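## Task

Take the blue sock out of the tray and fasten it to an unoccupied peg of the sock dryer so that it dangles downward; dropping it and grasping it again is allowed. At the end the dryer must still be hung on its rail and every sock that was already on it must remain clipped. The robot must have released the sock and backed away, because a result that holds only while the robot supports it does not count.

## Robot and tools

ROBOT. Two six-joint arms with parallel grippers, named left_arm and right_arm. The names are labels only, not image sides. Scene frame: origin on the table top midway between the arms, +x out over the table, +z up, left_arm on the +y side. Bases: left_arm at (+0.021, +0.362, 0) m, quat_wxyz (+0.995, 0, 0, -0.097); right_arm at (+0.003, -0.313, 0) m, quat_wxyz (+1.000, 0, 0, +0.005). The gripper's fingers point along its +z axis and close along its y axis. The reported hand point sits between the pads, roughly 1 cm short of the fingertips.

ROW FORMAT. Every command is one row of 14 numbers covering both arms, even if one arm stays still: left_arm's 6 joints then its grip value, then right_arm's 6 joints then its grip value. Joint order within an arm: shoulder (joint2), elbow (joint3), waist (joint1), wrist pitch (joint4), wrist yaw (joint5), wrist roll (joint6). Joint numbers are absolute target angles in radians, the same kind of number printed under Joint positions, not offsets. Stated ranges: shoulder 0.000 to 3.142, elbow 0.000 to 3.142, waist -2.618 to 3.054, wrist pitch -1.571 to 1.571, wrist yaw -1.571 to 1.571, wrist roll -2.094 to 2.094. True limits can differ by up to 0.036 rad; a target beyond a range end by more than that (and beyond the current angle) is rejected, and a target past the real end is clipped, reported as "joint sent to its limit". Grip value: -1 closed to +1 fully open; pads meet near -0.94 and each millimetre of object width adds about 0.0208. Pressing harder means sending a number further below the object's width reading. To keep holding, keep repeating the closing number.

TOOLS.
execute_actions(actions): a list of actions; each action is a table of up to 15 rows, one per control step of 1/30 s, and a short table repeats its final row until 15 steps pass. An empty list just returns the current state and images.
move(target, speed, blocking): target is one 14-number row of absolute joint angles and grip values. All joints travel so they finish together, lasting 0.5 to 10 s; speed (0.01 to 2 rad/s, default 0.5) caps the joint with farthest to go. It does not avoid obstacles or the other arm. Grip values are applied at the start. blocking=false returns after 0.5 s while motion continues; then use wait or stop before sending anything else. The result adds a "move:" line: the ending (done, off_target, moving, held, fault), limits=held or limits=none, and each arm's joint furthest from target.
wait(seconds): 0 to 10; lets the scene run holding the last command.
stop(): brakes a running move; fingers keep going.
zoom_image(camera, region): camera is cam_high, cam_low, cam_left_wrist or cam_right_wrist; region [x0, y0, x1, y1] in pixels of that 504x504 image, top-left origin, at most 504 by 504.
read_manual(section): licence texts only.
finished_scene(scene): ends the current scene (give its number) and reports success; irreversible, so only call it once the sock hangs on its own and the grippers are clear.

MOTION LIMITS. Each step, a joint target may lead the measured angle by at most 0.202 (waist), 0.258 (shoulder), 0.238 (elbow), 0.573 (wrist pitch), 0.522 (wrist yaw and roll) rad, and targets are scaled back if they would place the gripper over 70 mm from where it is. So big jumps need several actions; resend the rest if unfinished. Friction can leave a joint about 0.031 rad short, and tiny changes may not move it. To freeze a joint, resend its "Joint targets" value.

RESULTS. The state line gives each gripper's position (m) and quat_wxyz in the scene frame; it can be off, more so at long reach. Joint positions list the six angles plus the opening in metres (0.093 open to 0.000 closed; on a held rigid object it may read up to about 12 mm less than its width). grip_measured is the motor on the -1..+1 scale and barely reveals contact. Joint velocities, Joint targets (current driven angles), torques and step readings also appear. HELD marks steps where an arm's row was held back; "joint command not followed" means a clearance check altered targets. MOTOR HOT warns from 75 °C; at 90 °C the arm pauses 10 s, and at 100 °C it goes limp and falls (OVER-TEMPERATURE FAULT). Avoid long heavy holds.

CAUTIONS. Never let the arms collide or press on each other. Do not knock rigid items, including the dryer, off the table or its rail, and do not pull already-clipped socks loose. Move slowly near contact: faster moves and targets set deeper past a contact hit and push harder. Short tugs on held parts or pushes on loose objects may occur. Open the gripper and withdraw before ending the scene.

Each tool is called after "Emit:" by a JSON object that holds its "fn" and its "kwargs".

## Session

Emit:
{"fn": "execute_actions", "kwargs": {"actions": []}}

Scene clock: 0.00 s.
left_arm: end_effector_position=(+0.2124, +0.2449, +0.1157) grip_measured=+1.000 end_effector_quat_wxyz=(-0.079, -0.539, +0.835, +0.080) | right_arm: end_effector_position=(+0.1156, -0.1451, +0.3283) grip_measured=+1.000 end_effector_quat_wxyz=(+0.250, -0.065, +0.806, +0.533)
Joint names: [shoulder, elbow, waist, wrist pitch, wrist yaw, wrist roll]
Joint positions: left_arm=[ 1.59   1.249 -0.309 -1.447  0.062 -1.642  0.093] | right_arm=[ 0.566  1.007  0.304 -0.919 -0.838  0.684  0.093]
Joint velocities: left_arm=[-0.002  0.002  0.017 -0.007 -0.051 -0.007  0.   ] | right_arm=[-0.022 -0.002  0.007 -0.037 -0.022 -0.066  0.   ]
Joint torques (N m, as the arm reports them, + toward a larger angle): no reading
Motor temperatures (°C, as the motors report them): left_arm=[30 32 27 30 30 27] | right_arm=[32 30 30 32 31 29]
Joint targets: left_arm=[1.590 1.249 -0.309 -1.447 0.062 -1.642] | right_arm=[0.566 1.007 0.304 -0.919 -0.838 0.684]

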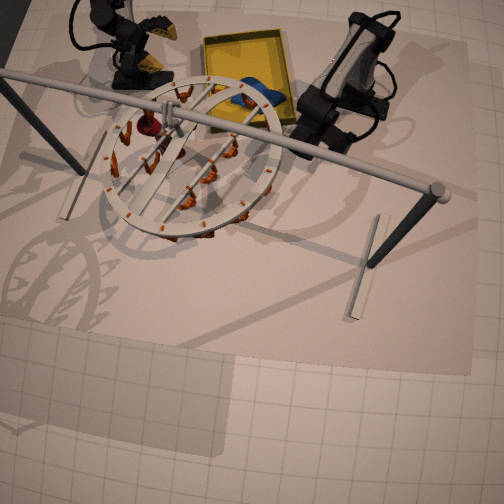

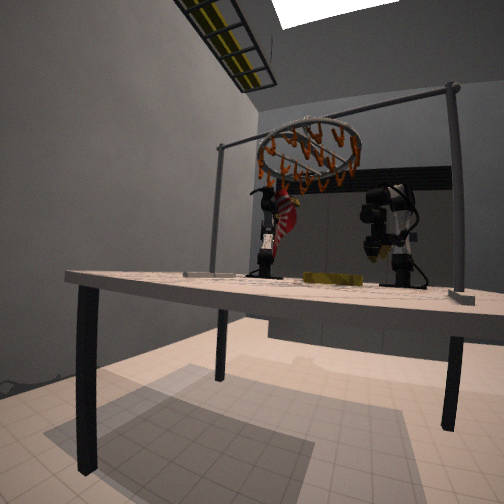

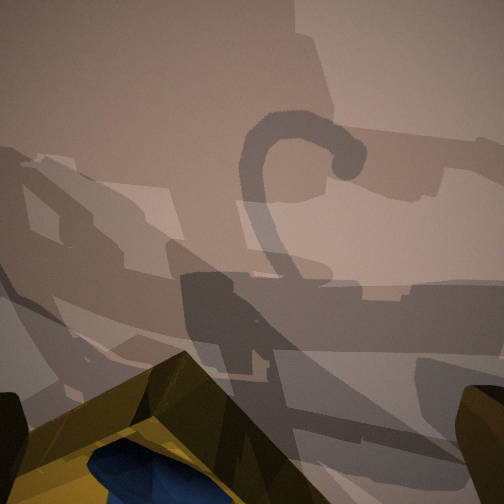

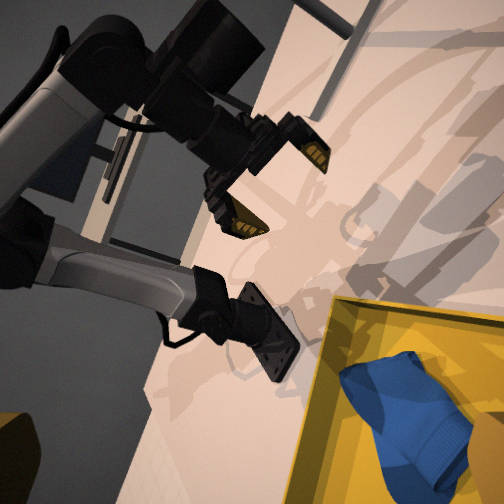

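Emit:
{"fn": "move", "kwargs": {"target": [0.6,0.7,-1.3,-0.8,0,0,1, 0.6,0.7,1.45,-0.45,0,0,1], "speed": 0.8}}

Emit:
{"fn": "zoom_image", "kwargs": {"camera": "cam_high", "region": [80, 20, 320, 250]}}

Scene clock: 3.03 s.
left_arm: end_effector_position=(+0.0388, +0.1375, +0.1917) grip_measured=+1.000 end_effector_quat_wxyz=(+0.299, +0.614, +0.673, -0.284) | right_arm: end_effector_position=(+0.0336, -0.0514, +0.2732) grip_measured=+1.000 end_effector_quat_wxyz=(+0.430, -0.539, +0.610, +0.391)
Joint names: [shoulder, elbow, waist, wrist pitch, wrist yaw, wrist roll]
Joint positions: left_arm=[ 0.622  0.723 -1.289 -0.822  0.012 -0.009  0.093] | right_arm=[ 0.584  0.72   1.438 -0.467 -0.011  0.01   0.093]
Joint velocities: left_arm=[-0.007  0.002 -0.017 -0.007  0.007 -0.022  0.   ] | right_arm=[-0.012 -0.007  0.012 -0.022 -0.007 -0.007  0.   ]
Joint torques (N m, as the arm reports them, + toward a larger angle): left_arm=[-1.51  6.65 -0.98  2.45 -0.18  0.11] | right_arm=[ 1.26  6.58  0.83  2.05  0.23 -0.03]
Motor temperatures (°C, as the motors report them): left_arm=[30 32 27 31 30 27] | right_arm=[32 31 30 33 31 29]
Joint targets: left_arm=[0.600 0.700 -1.300 -0.800 -0.000 0.000] | right_arm=[0.600 0.700 1.450 -0.450 0.000 -0.000]
move: off_target (left_arm); limits=none; left_arm: farthest joint: the elbow, 0.023 radians from its target (0.549 radians at the start); right_arm: farthest joint: the elbow, 0.020 radians from its target (0.307 radians at the start)

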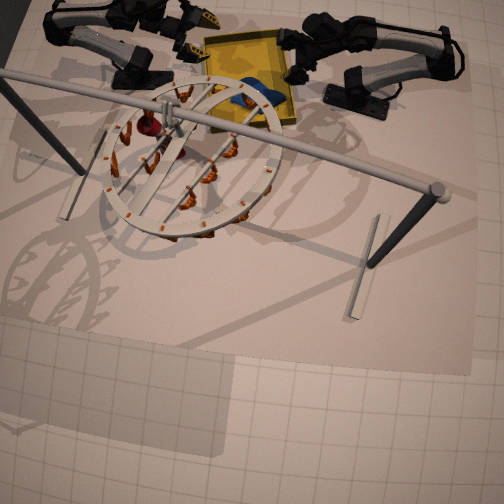

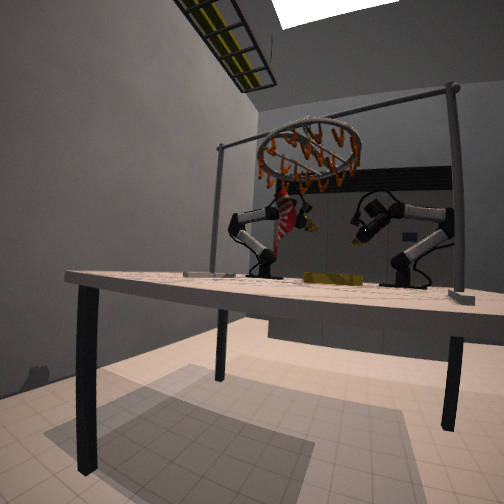

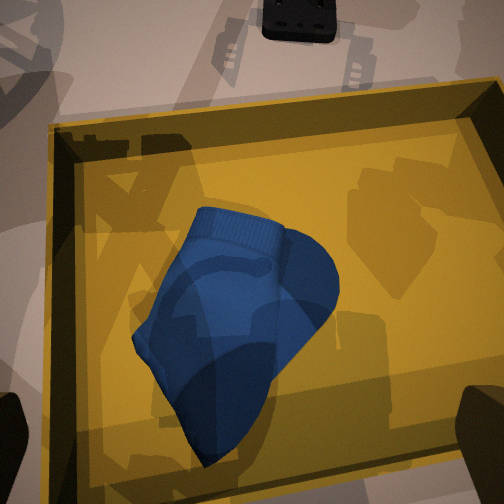

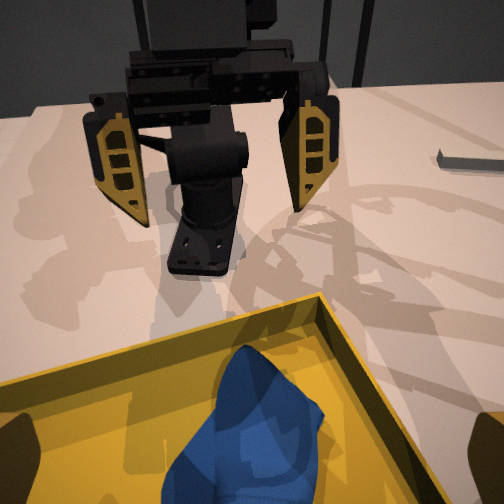

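Region (80, 20, 320, 250) of cam_high's 504x504 image, scaled by 2.100, with more detail than that image has; it fills the top 483 rows of this view, and the rest is white.

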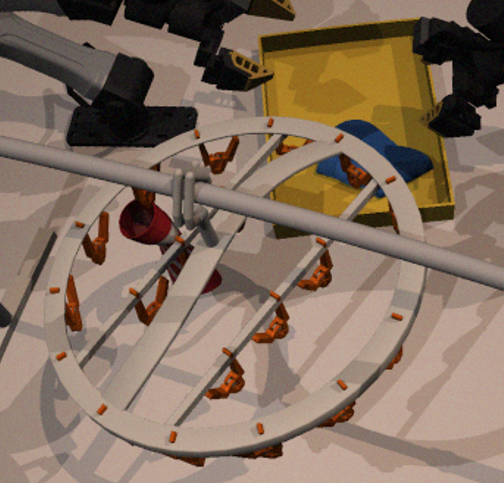

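Emit:
{"fn": "move", "kwargs": {"target": [0.3,0.5,-0.6,-0.5,0,0,1, 0.9,1.0,1.39,-1.0,0,0,0.6], "speed": 0.8}}

Emit:
{"fn": "move", "kwargs": {"target": [0.3,0.5,-0.6,-0.5,0,0,1, 1.75,1.25,1.38,-0.97,0,0,0.6], "speed": 0.6}}

Scene clock: 4.93 s.
left_arm: end_effector_position=(+0.1784, +0.1973, +0.2281) grip_measured=+1.000 end_effector_quat_wxyz=(+0.536, +0.316, +0.747, -0.233) | right_arm: end_effector_position=(+0.0395, -0.0748, +0.2079) grip_measured=+0.602 end_effector_quat_wxyz=(+0.244, -0.611, +0.721, +0.217)
Joint names: [shoulder, elbow, waist, wrist pitch, wrist yaw, wrist roll]
Joint positions: left_arm=[ 0.323  0.523 -0.611 -0.522  0.005 -0.008  0.093] | right_arm=[ 0.885  0.971  1.402 -0.993 -0.011  0.01   0.074]
Joint velocities: left_arm=[-0.012 -0.012 -0.012  0.007 -0.066 -0.051  0.   ] | right_arm=[-0.017 -0.002  0.002 -0.051 -0.095 -0.051 -0.001]
Joint torques (N m, as the arm reports them, + toward a larger angle): left_arm=[-0.31  6.68  0.72  2.74 -0.09  0.14] | right_arm=[-0.18  9.98 -1.08  1.33  0.24 -0.02]
Motor temperatures (°C, as the motors report them): left_arm=[30 33 27 32 30 27] | right_arm=[32 31 30 34 31 29]
Joint targets: left_arm=[0.300 0.500 -0.600 -0.500 0.000 0.000] | right_arm=[0.900 1.000 1.390 -1.000 -0.000 0.000]
move: off_target (left_arm, right_arm); limits=none; left_arm: farthest joint: the shoulder, 0.023 radians from its target (0.322 radians at the start); right_arm: farthest joint: the elbow, 0.029 radians from its target (0.280 radians at the start)

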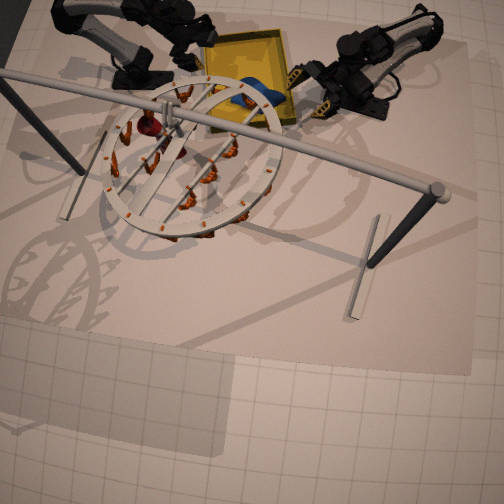

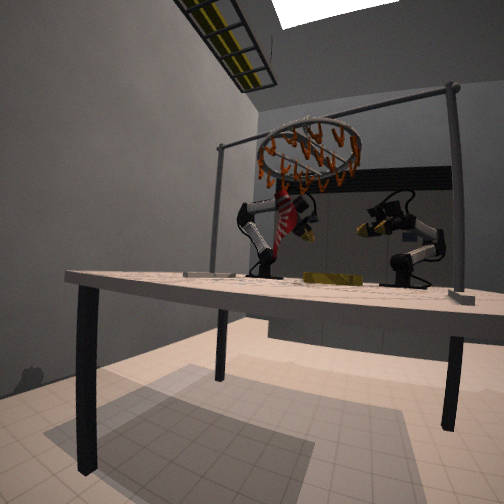

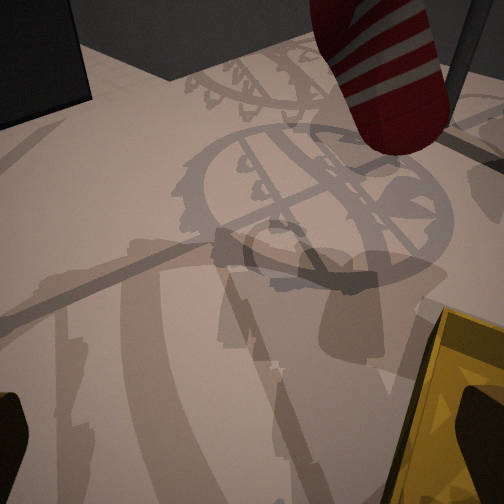

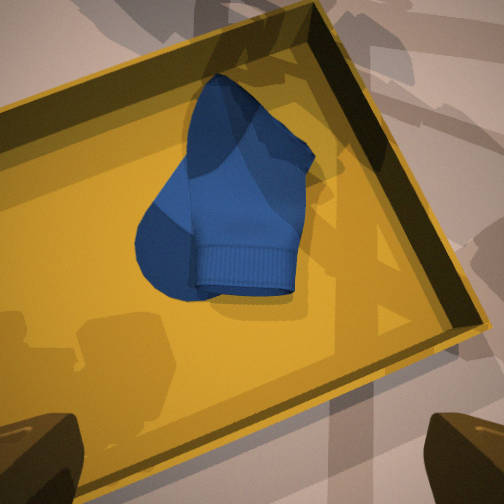

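Scene clock: 6.80 s.
left_arm: end_effector_position=(+0.1785, +0.1973, +0.2281) grip_measured=+1.000 end_effector_quat_wxyz=(+0.536, +0.316, +0.747, -0.233) | right_arm: end_effector_position=(+0.0558, +0.0061, +0.0598) grip_measured=+0.602 end_effector_quat_wxyz=(+0.021, -0.641, +0.767, +0.025)
Joint names: [shoulder, elbow, waist, wrist pitch, wrist yaw, wrist roll]
Joint positions: left_arm=[ 0.323  0.523 -0.611 -0.521  0.005 -0.008  0.093] | right_arm=[ 1.746  1.218  1.392 -0.977 -0.011  0.01   0.074]
Joint velocities: left_arm=[ 0.007 -0.002 -0.007 -0.051 -0.007 -0.022  0.   ] | right_arm=[ 0.002 -0.022 -0.017  0.051 -0.037 -0.051 -0.   ]
Joint torques (N m, as the arm reports them, + toward a larger angle): left_arm=[-0.39  6.56  1.07  2.77 -0.15  0.06] | right_arm=[-7.33  9.35 -1.14  0.45  0.23 -0.06]
Motor temperatures (°C, as the motors report them): left_arm=[30 33 27 33 30 27] | right_arm=[32 31 30 34 31 29]
Joint targets: left_arm=[0.300 0.500 -0.600 -0.500 -0.000 0.000] | right_arm=[1.750 1.250 1.380 -0.970 -0.000 -0.000]
move: off_target (left_arm, right_arm); limits=none; left_arm: farthest joint: the shoulder, 0.023 radians from its target (0.023 radians at the start); right_arm: farthest joint: the elbow, 0.032 radians from its target (0.279 radians at the start)

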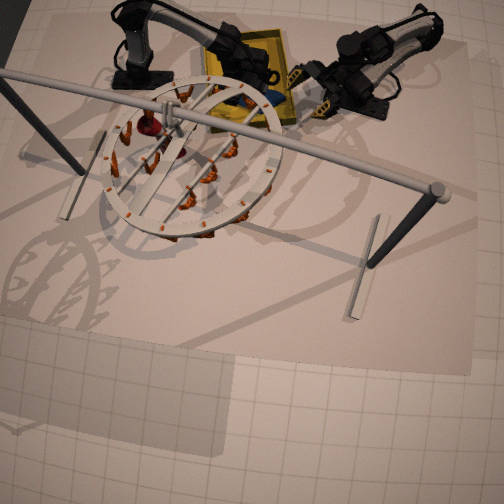

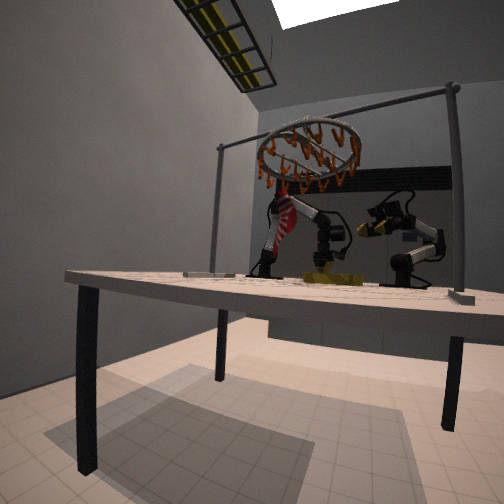

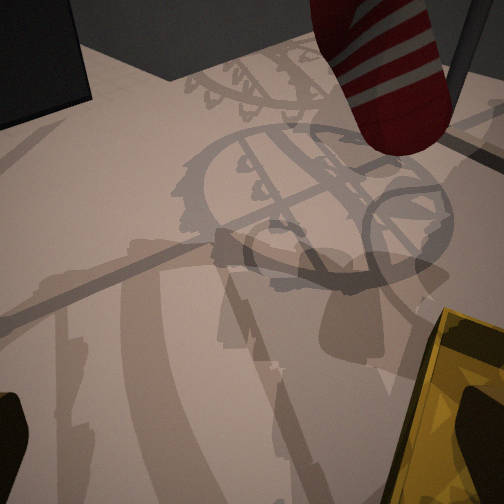

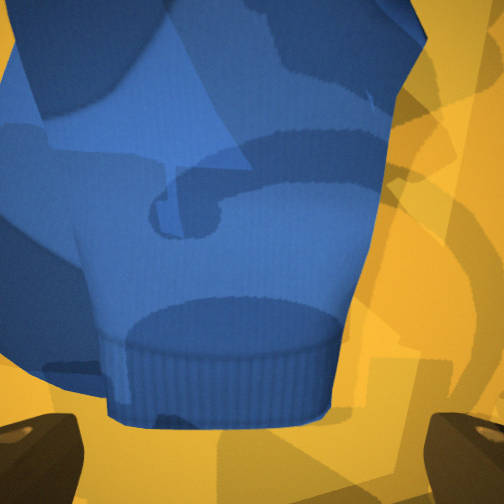

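Emit:
{"fn": "move", "kwargs": {"target": [0.3,0.5,-0.6,-0.5,0,0,1, 1.75,1.25,1.43,-0.97,0,0,0.7], "speed": 0.2}}

Emit:
{"fn": "move", "kwargs": {"target": [0.3,0.5,-0.6,-0.5,0,0,1, 1.86,1.25,1.43,-0.93,0,0,0.7], "speed": 0.15}}

Emit:
{"fn": "move", "kwargs": {"target": [0.3,0.5,-0.6,-0.5,0,0,1, 1.86,1.25,1.43,-0.93,0,0,-1]}}

Emit:
{"fn": "move", "kwargs": {"target": [0.3,0.5,-1.41,0.3,0,0,1, 1.2,1.82,1.545,-1.56,0,0,-1], "speed": 0.4}}

Emit:
{"fn": "zoom_image", "kwargs": {"camera": "cam_low", "region": [270, 170, 370, 280]}}

Scene clock: 7.77 s.
left_arm: end_effector_position=(+0.1785, +0.1973, +0.2281) grip_measured=+1.000 end_effector_quat_wxyz=(+0.536, +0.316, +0.747, -0.233) | right_arm: end_effector_position=(+0.0470, +0.0074, +0.0598) grip_measured=+0.698 end_effector_quat_wxyz=(+0.021, -0.652, +0.758, +0.025)
Joint names: [shoulder, elbow, waist, wrist pitch, wrist yaw, wrist roll]
Joint positions: left_arm=[ 0.323  0.523 -0.611 -0.521  0.005 -0.008  0.093] | right_arm=[ 1.746  1.218  1.419 -0.977 -0.011  0.01   0.079]
Joint velocities: left_arm=[-0.017  0.007  0.002  0.007 -0.037 -0.081  0.   ] | right_arm=[ 0.002 -0.007 -0.007  0.007 -0.066 -0.066 -0.   ]
Joint torques (N m, as the arm reports them, + toward a larger angle): left_arm=[-0.03  6.99  1.08  2.82 -0.14  0.13] | right_arm=[-7.1   9.35  0.65  0.46  0.22 -0.03]
Motor temperatures (°C, as the motors report them): left_arm=[30 33 27 33 30 27] | right_arm=[32 31 30 33 31 29]
Joint targets: left_arm=[0.300 0.500 -0.600 -0.500 0.000 -0.000] | right_arm=[1.750 1.250 1.430 -0.970 -0.000 0.000]
move: off_target (left_arm, right_arm); limits=none; left_arm: farthest joint: the shoulder, 0.023 radians from its target (0.023 radians at the start); right_arm: farthest joint: the elbow, 0.032 radians from its target (0.032 radians at the start)

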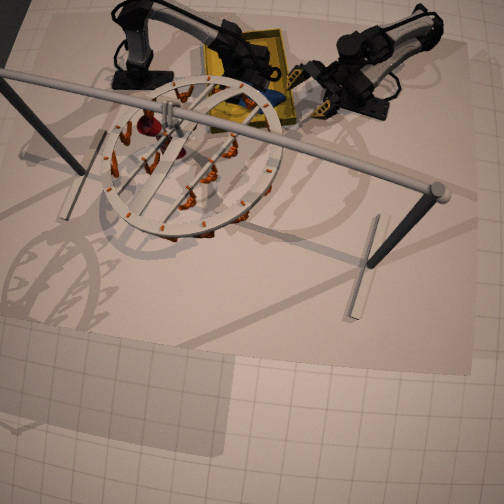

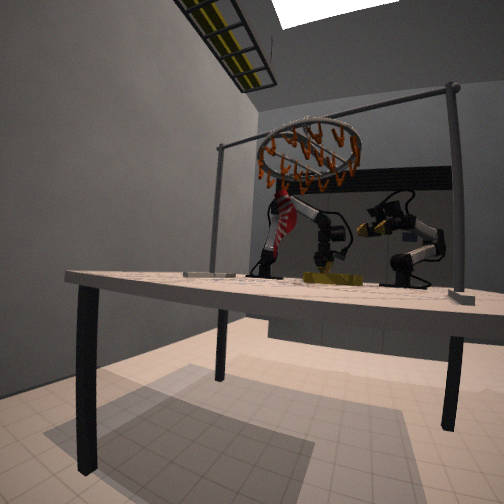

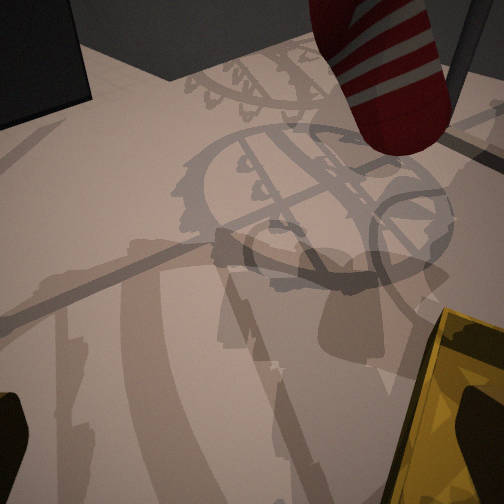

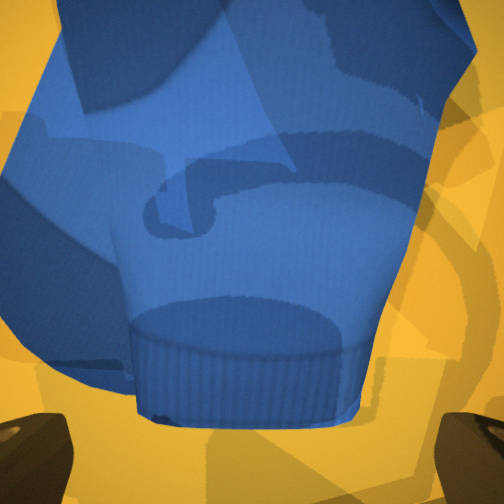

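Scene clock: 8.97 s.
left_arm: end_effector_position=(+0.1785, +0.1973, +0.2281) grip_measured=+1.000 end_effector_quat_wxyz=(+0.536, +0.316, +0.747, -0.233) | right_arm: end_effector_position=(+0.0472, +0.0089, +0.0285) grip_measured=+0.698 end_effector_quat_wxyz=(-0.005, -0.652, +0.758, +0.003)
Joint names: [shoulder, elbow, waist, wrist pitch, wrist yaw, wrist roll]
Joint positions: left_arm=[ 0.323  0.523 -0.611 -0.521  0.005 -0.008  0.093] | right_arm=[ 1.85   1.218  1.419 -0.942 -0.011  0.01   0.079]
Joint velocities: left_arm=[ 0.002 -0.007 -0.022 -0.095 -0.007 -0.007  0.   ] | right_arm=[ 0.022 -0.017 -0.007 -0.007  0.095  0.007 -0.   ]
Joint torques (N m, as the arm reports them, + toward a larger angle): left_arm=[-0.47  6.75  0.82  2.78 -0.11  0.1 ] | right_arm=[-7.33  9.1   0.68  0.37  0.22 -0.03]
Motor temperatures (°C, as the motors report them): left_arm=[30 33 27 34 30 27] | right_arm=[32 32 30 33 31 29]
Joint targets: left_arm=[0.300 0.500 -0.600 -0.500 0.000 -0.000] | right_arm=[1.860 1.250 1.430 -0.930 -0.000 0.000]
move: off_target (left_arm, right_arm); limits=none; left_arm: farthest joint: the shoulder, 0.023 radians from its target (0.023 radians at the start); right_arm: farthest joint: the elbow, 0.032 radians from its target (0.032 radians at the start)

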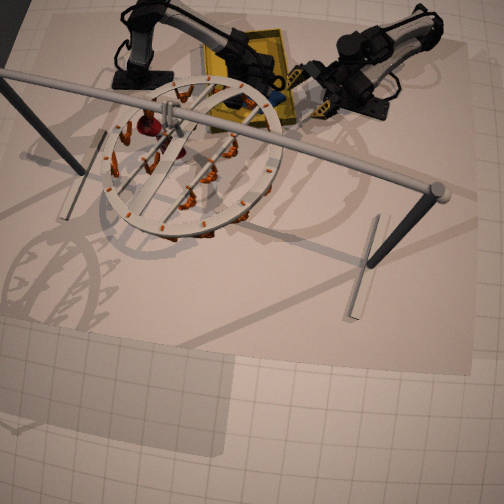

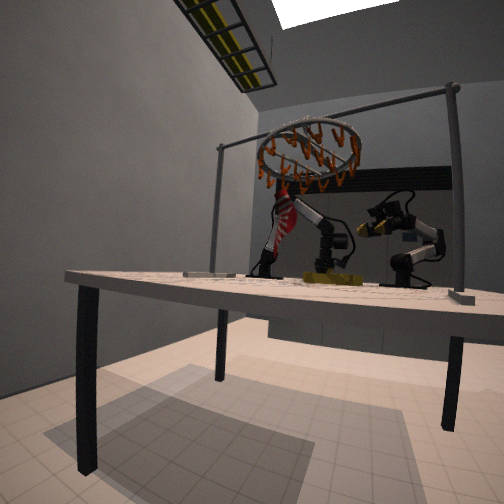

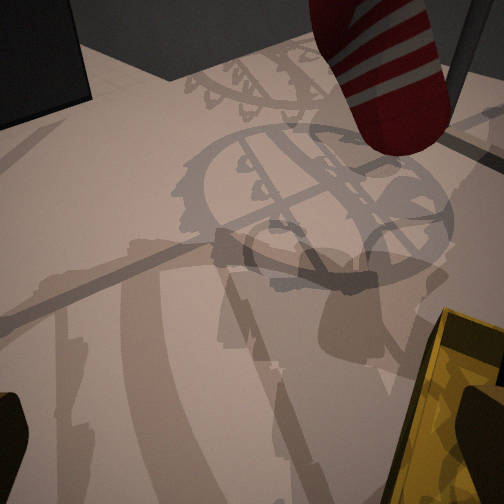

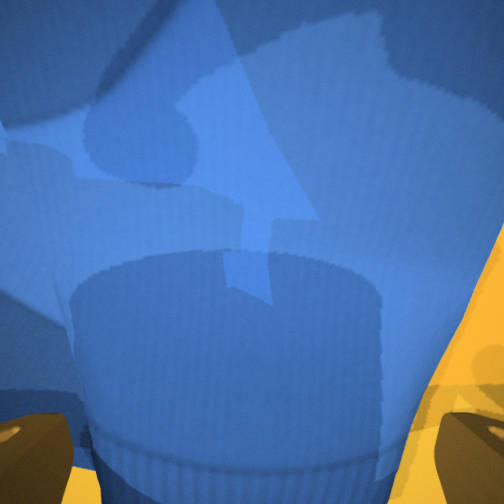

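Scene clock: 9.67 s.
left_arm: end_effector_position=(+0.1785, +0.1973, +0.2281) grip_measured=+1.000 end_effector_quat_wxyz=(+0.536, +0.316, +0.747, -0.233) | right_arm: end_effector_position=(+0.0473, +0.0088, +0.0285) grip_measured=-0.978 end_effector_quat_wxyz=(-0.005, -0.652, +0.758, +0.003)
Joint names: [shoulder, elbow, waist, wrist pitch, wrist yaw, wrist roll]
Joint positions: left_arm=[ 0.323  0.523 -0.611 -0.521  0.005 -0.008  0.093] | right_arm=[ 1.85   1.218  1.419 -0.942 -0.01   0.01   0.   ]
Joint velocities: left_arm=[-0.002 -0.022 -0.017 -0.007 -0.051 -0.022  0.   ] | right_arm=[-0.012  0.002 -0.002 -0.007  0.007  0.037  0.   ]
Joint torques (N m, as the arm reports them, + toward a larger angle): left_arm=[-0.27  6.82  0.96  2.77 -0.11  0.11] | right_arm=[-7.25  8.85  0.61  0.36  0.21 -0.04]
Motor temperatures (°C, as the motors report them): left_arm=[30 33 27 34 30 27] | right_arm=[32 32 30 33 31 29]
Joint targets: left_arm=[0.300 0.500 -0.600 -0.500 -0.000 -0.000] | right_arm=[1.860 1.250 1.430 -0.930 0.000 -0.000]
move: off_target (left_arm, right_arm); limits=none; left_arm: farthest joint: the shoulder, 0.023 radians from its target (0.023 radians at the start); right_arm: farthest joint: the elbow, 0.032 radians from its target (0.032 radians at the start)

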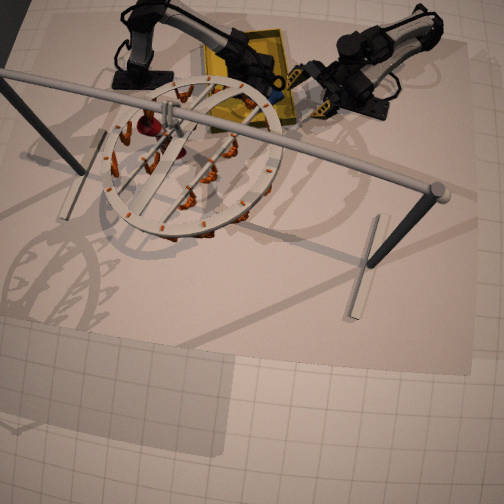

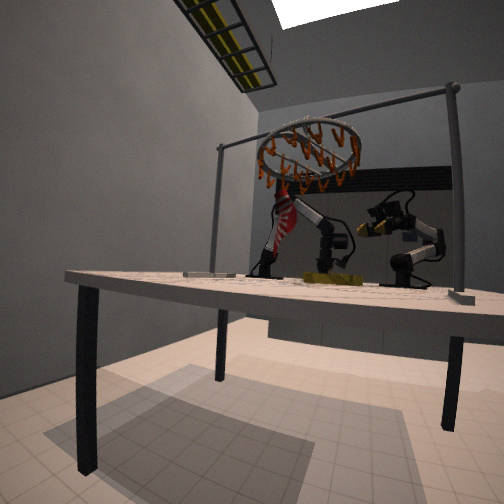

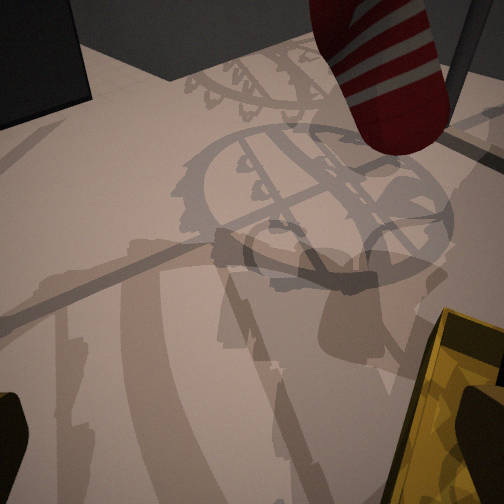

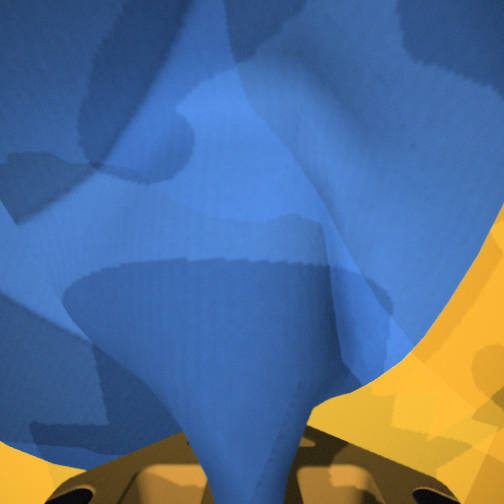

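Scene clock: 12.40 s.
left_arm: end_effector_position=(+0.0155, +0.1492, +0.4167) grip_measured=+1.000 end_effector_quat_wxyz=(+0.594, +0.371, +0.363, -0.615) | right_arm: end_effector_position=(+0.0080, -0.0797, +0.3480) grip_measured=-0.978 end_effector_quat_wxyz=(-0.210, +0.663, -0.686, -0.214)
Joint names: [shoulder, elbow, waist, wrist pitch, wrist yaw, wrist roll]
Joint positions: left_arm=[ 0.323  0.523 -1.399  0.28   0.005 -0.008  0.093] | right_arm=[ 1.205  1.799  1.533 -1.556 -0.01   0.01   0.   ]
Joint velocities: left_arm=[ 0.022 -0.002 -0.012  0.037  0.022 -0.007  0.   ] | right_arm=[-0.002 -0.002 -0.002  0.022 -0.007  0.022  0.   ]
Joint torques (N m, as the arm reports them, + toward a larger angle): left_arm=[ 0.32  6.25 -0.7   2.19 -0.09  0.1 ] | right_arm=[-2.38  7.36  0.85  1.29  0.19 -0.04]
Motor temperatures (°C, as the motors report them): left_arm=[30 34 27 35 30 27] | right_arm=[33 32 30 33 31 29]
Joint targets: left_arm=[0.300 0.500 -1.410 0.300 0.000 -0.000] | right_arm=[1.200 1.820 1.545 -1.560 -0.000 -0.000]
move: off_target (left_arm, right_arm); limits=none; left_arm: farthest joint: the shoulder, 0.023 radians from its target (0.023 radians at the start); right_arm: farthest joint: the elbow, 0.021 radians from its target (0.602 radians at the start)

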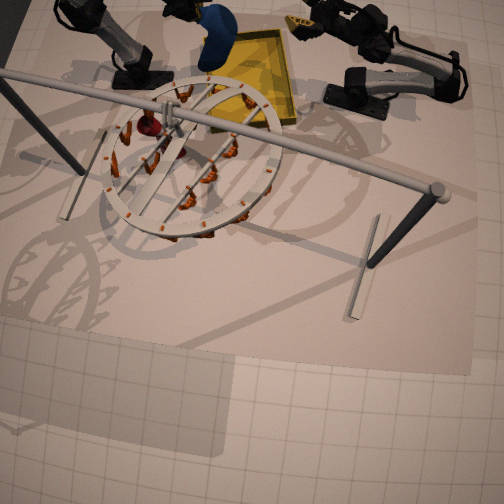

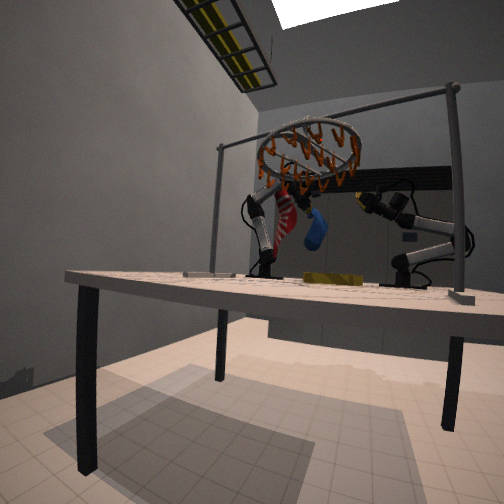

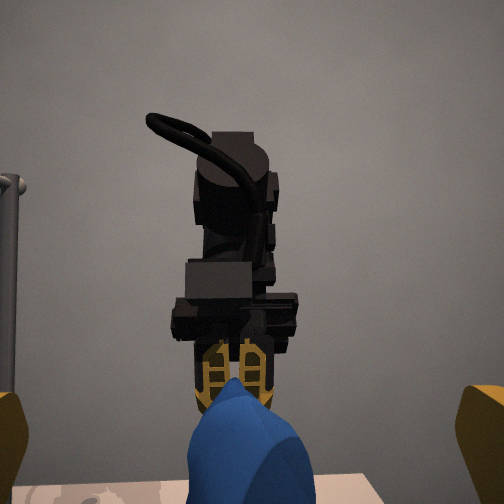

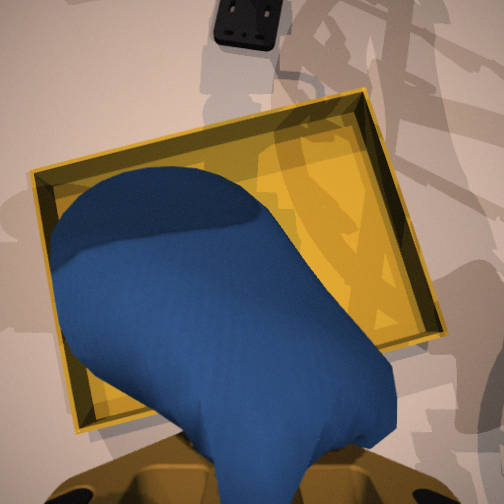

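Region (270, 170, 370, 280) of cam_low's 504x504 image, scaled by 4.582, with more detail than that image has; it fills the left 458 columns of this view, and the rest is white.

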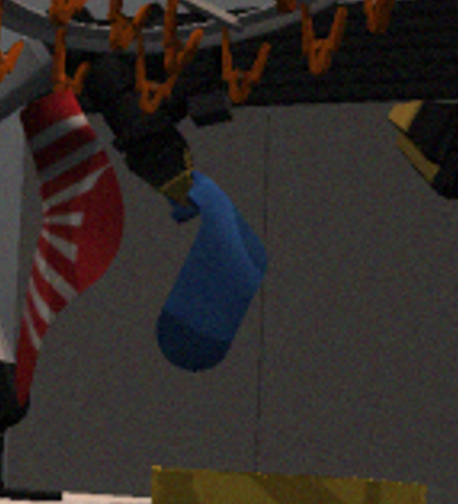

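Emit:
{"fn": "move", "kwargs": {"target": [0.3,0.5,-1.65,0.3,0,0,0.3, 1.2,1.82,1.3,-1.56,-1.5,2.05,-1], "speed": 0.7}}

Emit:
{"fn": "zoom_image", "kwargs": {"camera": "cam_low", "region": [270, 170, 370, 280]}}

Scene clock: 16.57 s.
left_arm: end_effector_position=(-0.0349, +0.1567, +0.4168) grip_measured=+0.301 end_effector_quat_wxyz=(+0.517, +0.411, +0.316, -0.681) | right_arm: end_effector_position=(-0.1235, -0.1310, +0.4741) grip_measured=-0.978 end_effector_quat_wxyz=(+0.665, -0.057, -0.730, -0.149)
Joint names: [shoulder, elbow, waist, wrist pitch, wrist yaw, wrist roll]
Joint positions: left_arm=[ 0.323  0.523 -1.639  0.281  0.005 -0.008  0.06 ] | right_arm=[ 1.205  1.799  1.312 -1.556 -1.484  2.039  0.   ]
Joint velocities: left_arm=[ 0.007  0.007  0.022 -0.007 -0.051 -0.051  0.   ] | right_arm=[-0.002  0.007 -0.012 -0.007  0.066  0.022  0.   ]
Joint torques (N m, as the arm reports them, + toward a larger angle): left_arm=[ 0.07  6.44 -0.9   2.22 -0.14  0.15] | right_arm=[-1.97  6.91 -1.08  0.87 -0.5   0.16]
Motor temperatures (°C, as the motors report them): left_arm=[30 34 27 35 30 27] | right_arm=[33 32 30 34 31 29]
Joint targets: left_arm=[0.300 0.500 -1.650 0.300 0.000 -0.000] | right_arm=[1.200 1.820 1.300 -1.560 -1.500 2.050]
move: off_target (left_arm, right_arm); limits=none; left_arm: farthest joint: the shoulder, 0.023 radians from its target (0.023 radians at the start); right_arm: farthest joint: the elbow, 0.021 radians from its target (0.021 radians at the start)

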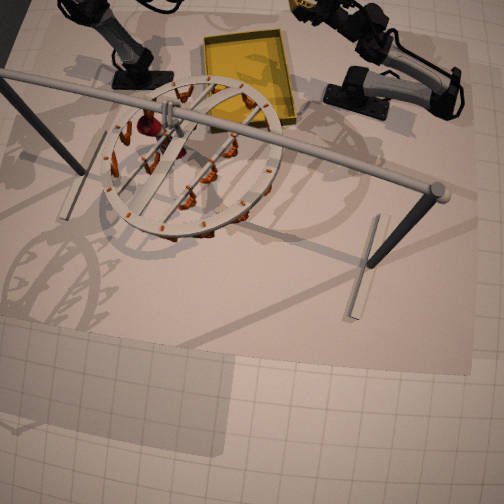

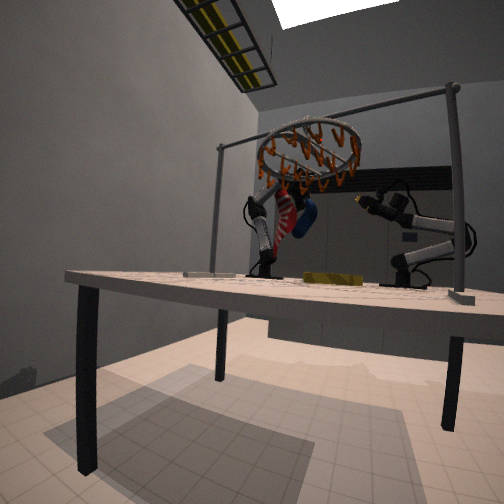

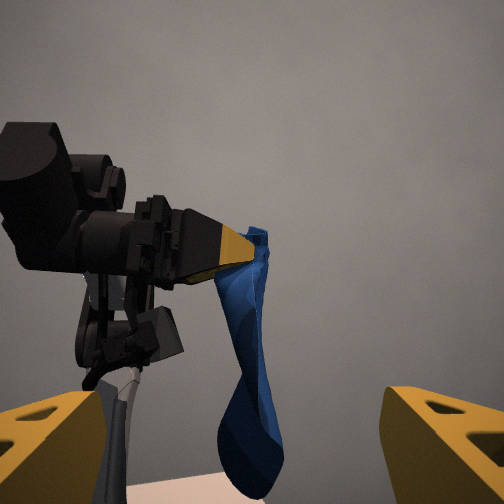

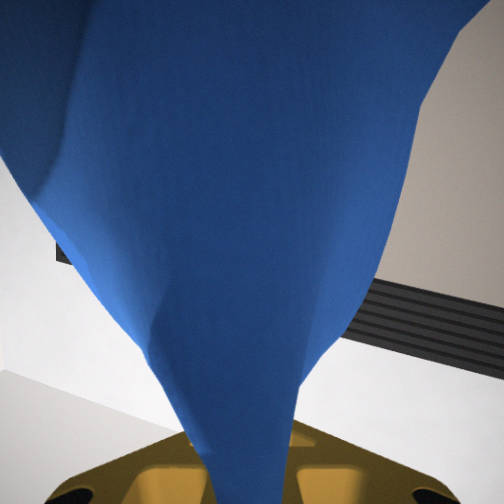

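Region (270, 170, 370, 280) of cam_low's 504x504 image, scaled by 4.582, with more detail than that image has; it fills the left 458 columns of this view, and the rest is white.

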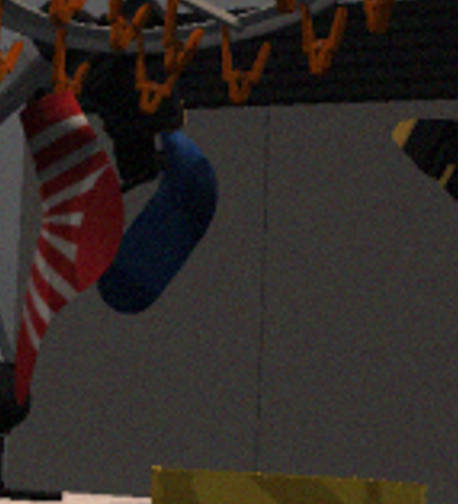

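Emit:
{"fn": "move", "kwargs": {"target": [1.41,0.915,-1.65,1.02,0,0,0.05, 1.2,1.82,1.3,-1.56,-1.5,2.05,-1], "speed": 0.6}}

Emit:
{"fn": "move", "kwargs": {"target": [1.70,1.195,-1.65,1.03,0,0,0.05, 1.2,1.82,1.3,-1.56,-1.5,2.05,-1], "speed": 0.2}}

Scene clock: 19.37 s.
left_arm: end_effector_position=(-0.0916, -0.0545, +0.4206) grip_measured=+0.051 end_effector_quat_wxyz=(+0.518, +0.408, +0.313, -0.683) | right_arm: end_effector_position=(-0.1235, -0.1310, +0.4742) grip_measured=-0.978 end_effector_quat_wxyz=(+0.665, -0.057, -0.730, -0.148)
Joint names: [shoulder, elbow, waist, wrist pitch, wrist yaw, wrist roll]
Joint positions: left_arm=[ 1.398  0.888 -1.639  1.     0.005 -0.008  0.048] | right_arm=[ 1.205  1.799  1.312 -1.556 -1.484  2.04   0.   ]
Joint velocities: left_arm=[-0.002 -0.007  0.002 -0.022  0.022 -0.081 -0.   ] | right_arm=[-0.002 -0.017  0.002 -0.051 -0.007 -0.007  0.   ]
Joint torques (N m, as the arm reports them, + toward a larger angle): left_arm=[-5.35 11.65 -1.07  2.18 -0.17  0.1 ] | right_arm=[-2.09  6.98 -1.13  0.86 -0.52  0.14]
Motor temperatures (°C, as the motors report them): left_arm=[30 35 27 35 30 27] | right_arm=[32 32 30 34 31 29]
Joint targets: left_arm=[1.410 0.915 -1.650 1.020 -0.000 -0.000] | right_arm=[1.200 1.820 1.300 -1.560 -1.500 2.050]
move: off_target (left_arm, right_arm); limits=none; left_arm: farthest joint: the elbow, 0.027 radians from its target (0.392 radians at the start); right_arm: farthest joint: the elbow, 0.021 radians from its target (0.021 radians at the start)

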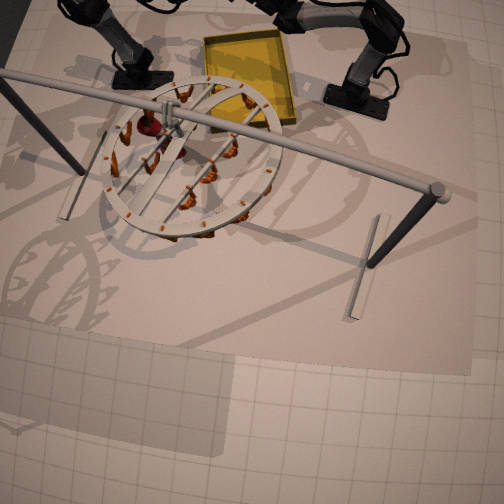

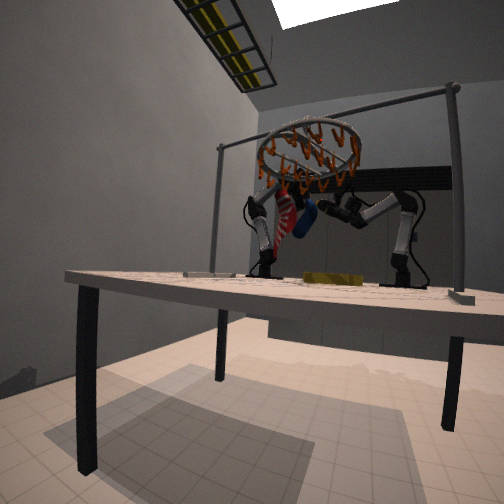

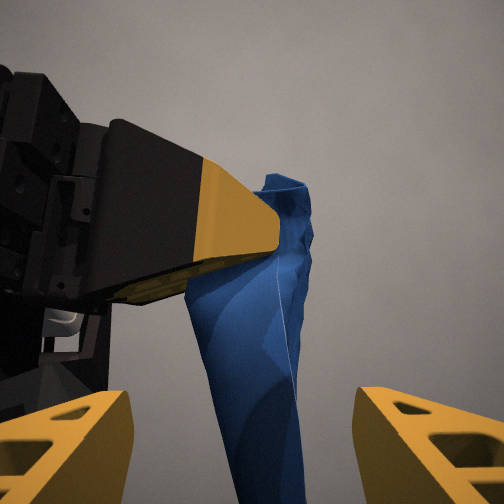

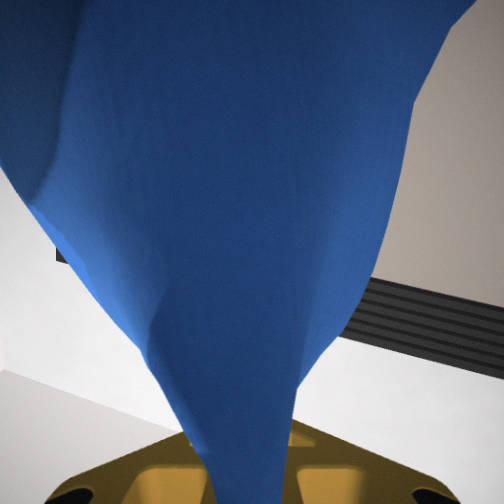

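Scene clock: 21.33 s.
left_arm: end_effector_position=(-0.1105, -0.1250, +0.4251) grip_measured=+0.051 end_effector_quat_wxyz=(+0.520, +0.405, +0.310, -0.685) | right_arm: end_effector_position=(-0.1235, -0.1311, +0.4742) grip_measured=-0.978 end_effector_quat_wxyz=(+0.665, -0.058, -0.729, -0.148)
Joint names: [shoulder, elbow, waist, wrist pitch, wrist yaw, wrist roll]
Joint positions: left_arm=[ 1.68   1.17  -1.639  1.01   0.005 -0.008  0.048] | right_arm=[ 1.205  1.799  1.312 -1.557 -1.484  2.041  0.   ]
Joint velocities: left_arm=[-0.027  0.007 -0.012  0.007  0.081 -0.051 -0.   ] | right_arm=[ 0.012  0.007 -0.007  0.037  0.007  0.037  0.   ]
Joint torques (N m, as the arm reports them, + toward a larger angle): left_arm=[-7.96 11.5  -0.99  2.11 -0.18  0.12] | right_arm=[-1.92  6.9  -1.16  0.86 -0.51  0.18]
Motor temperatures (°C, as the motors report them): left_arm=[31 35 27 35 30 27] | right_arm=[32 32 30 34 31 29]
Joint targets: left_arm=[1.700 1.195 -1.650 1.030 -0.000 -0.000] | right_arm=[1.200 1.820 1.300 -1.560 -1.500 2.050]
move: off_target (left_arm, right_arm); limits=none; left_arm: farthest joint: the elbow, 0.025 radians from its target (0.307 radians at the start); right_arm: farthest joint: the elbow, 0.021 radians from its target (0.021 radians at the start)

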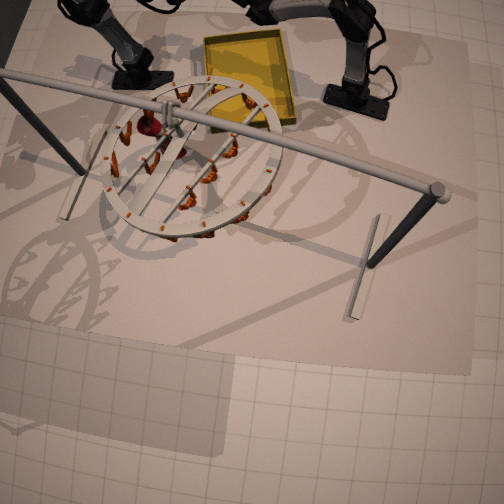

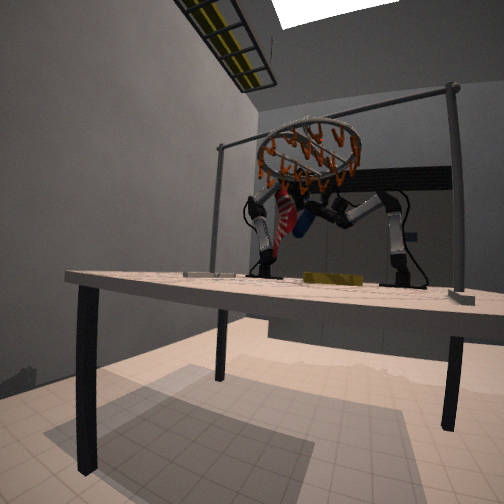

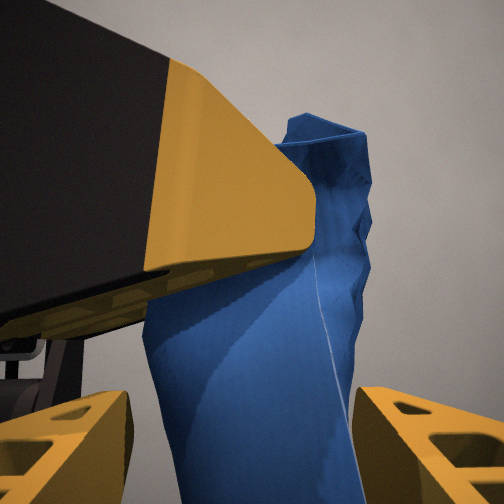

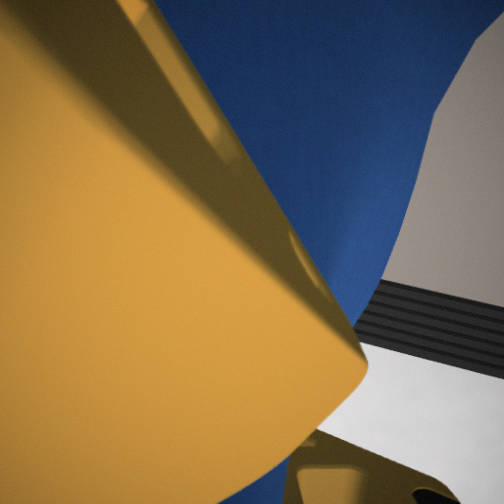

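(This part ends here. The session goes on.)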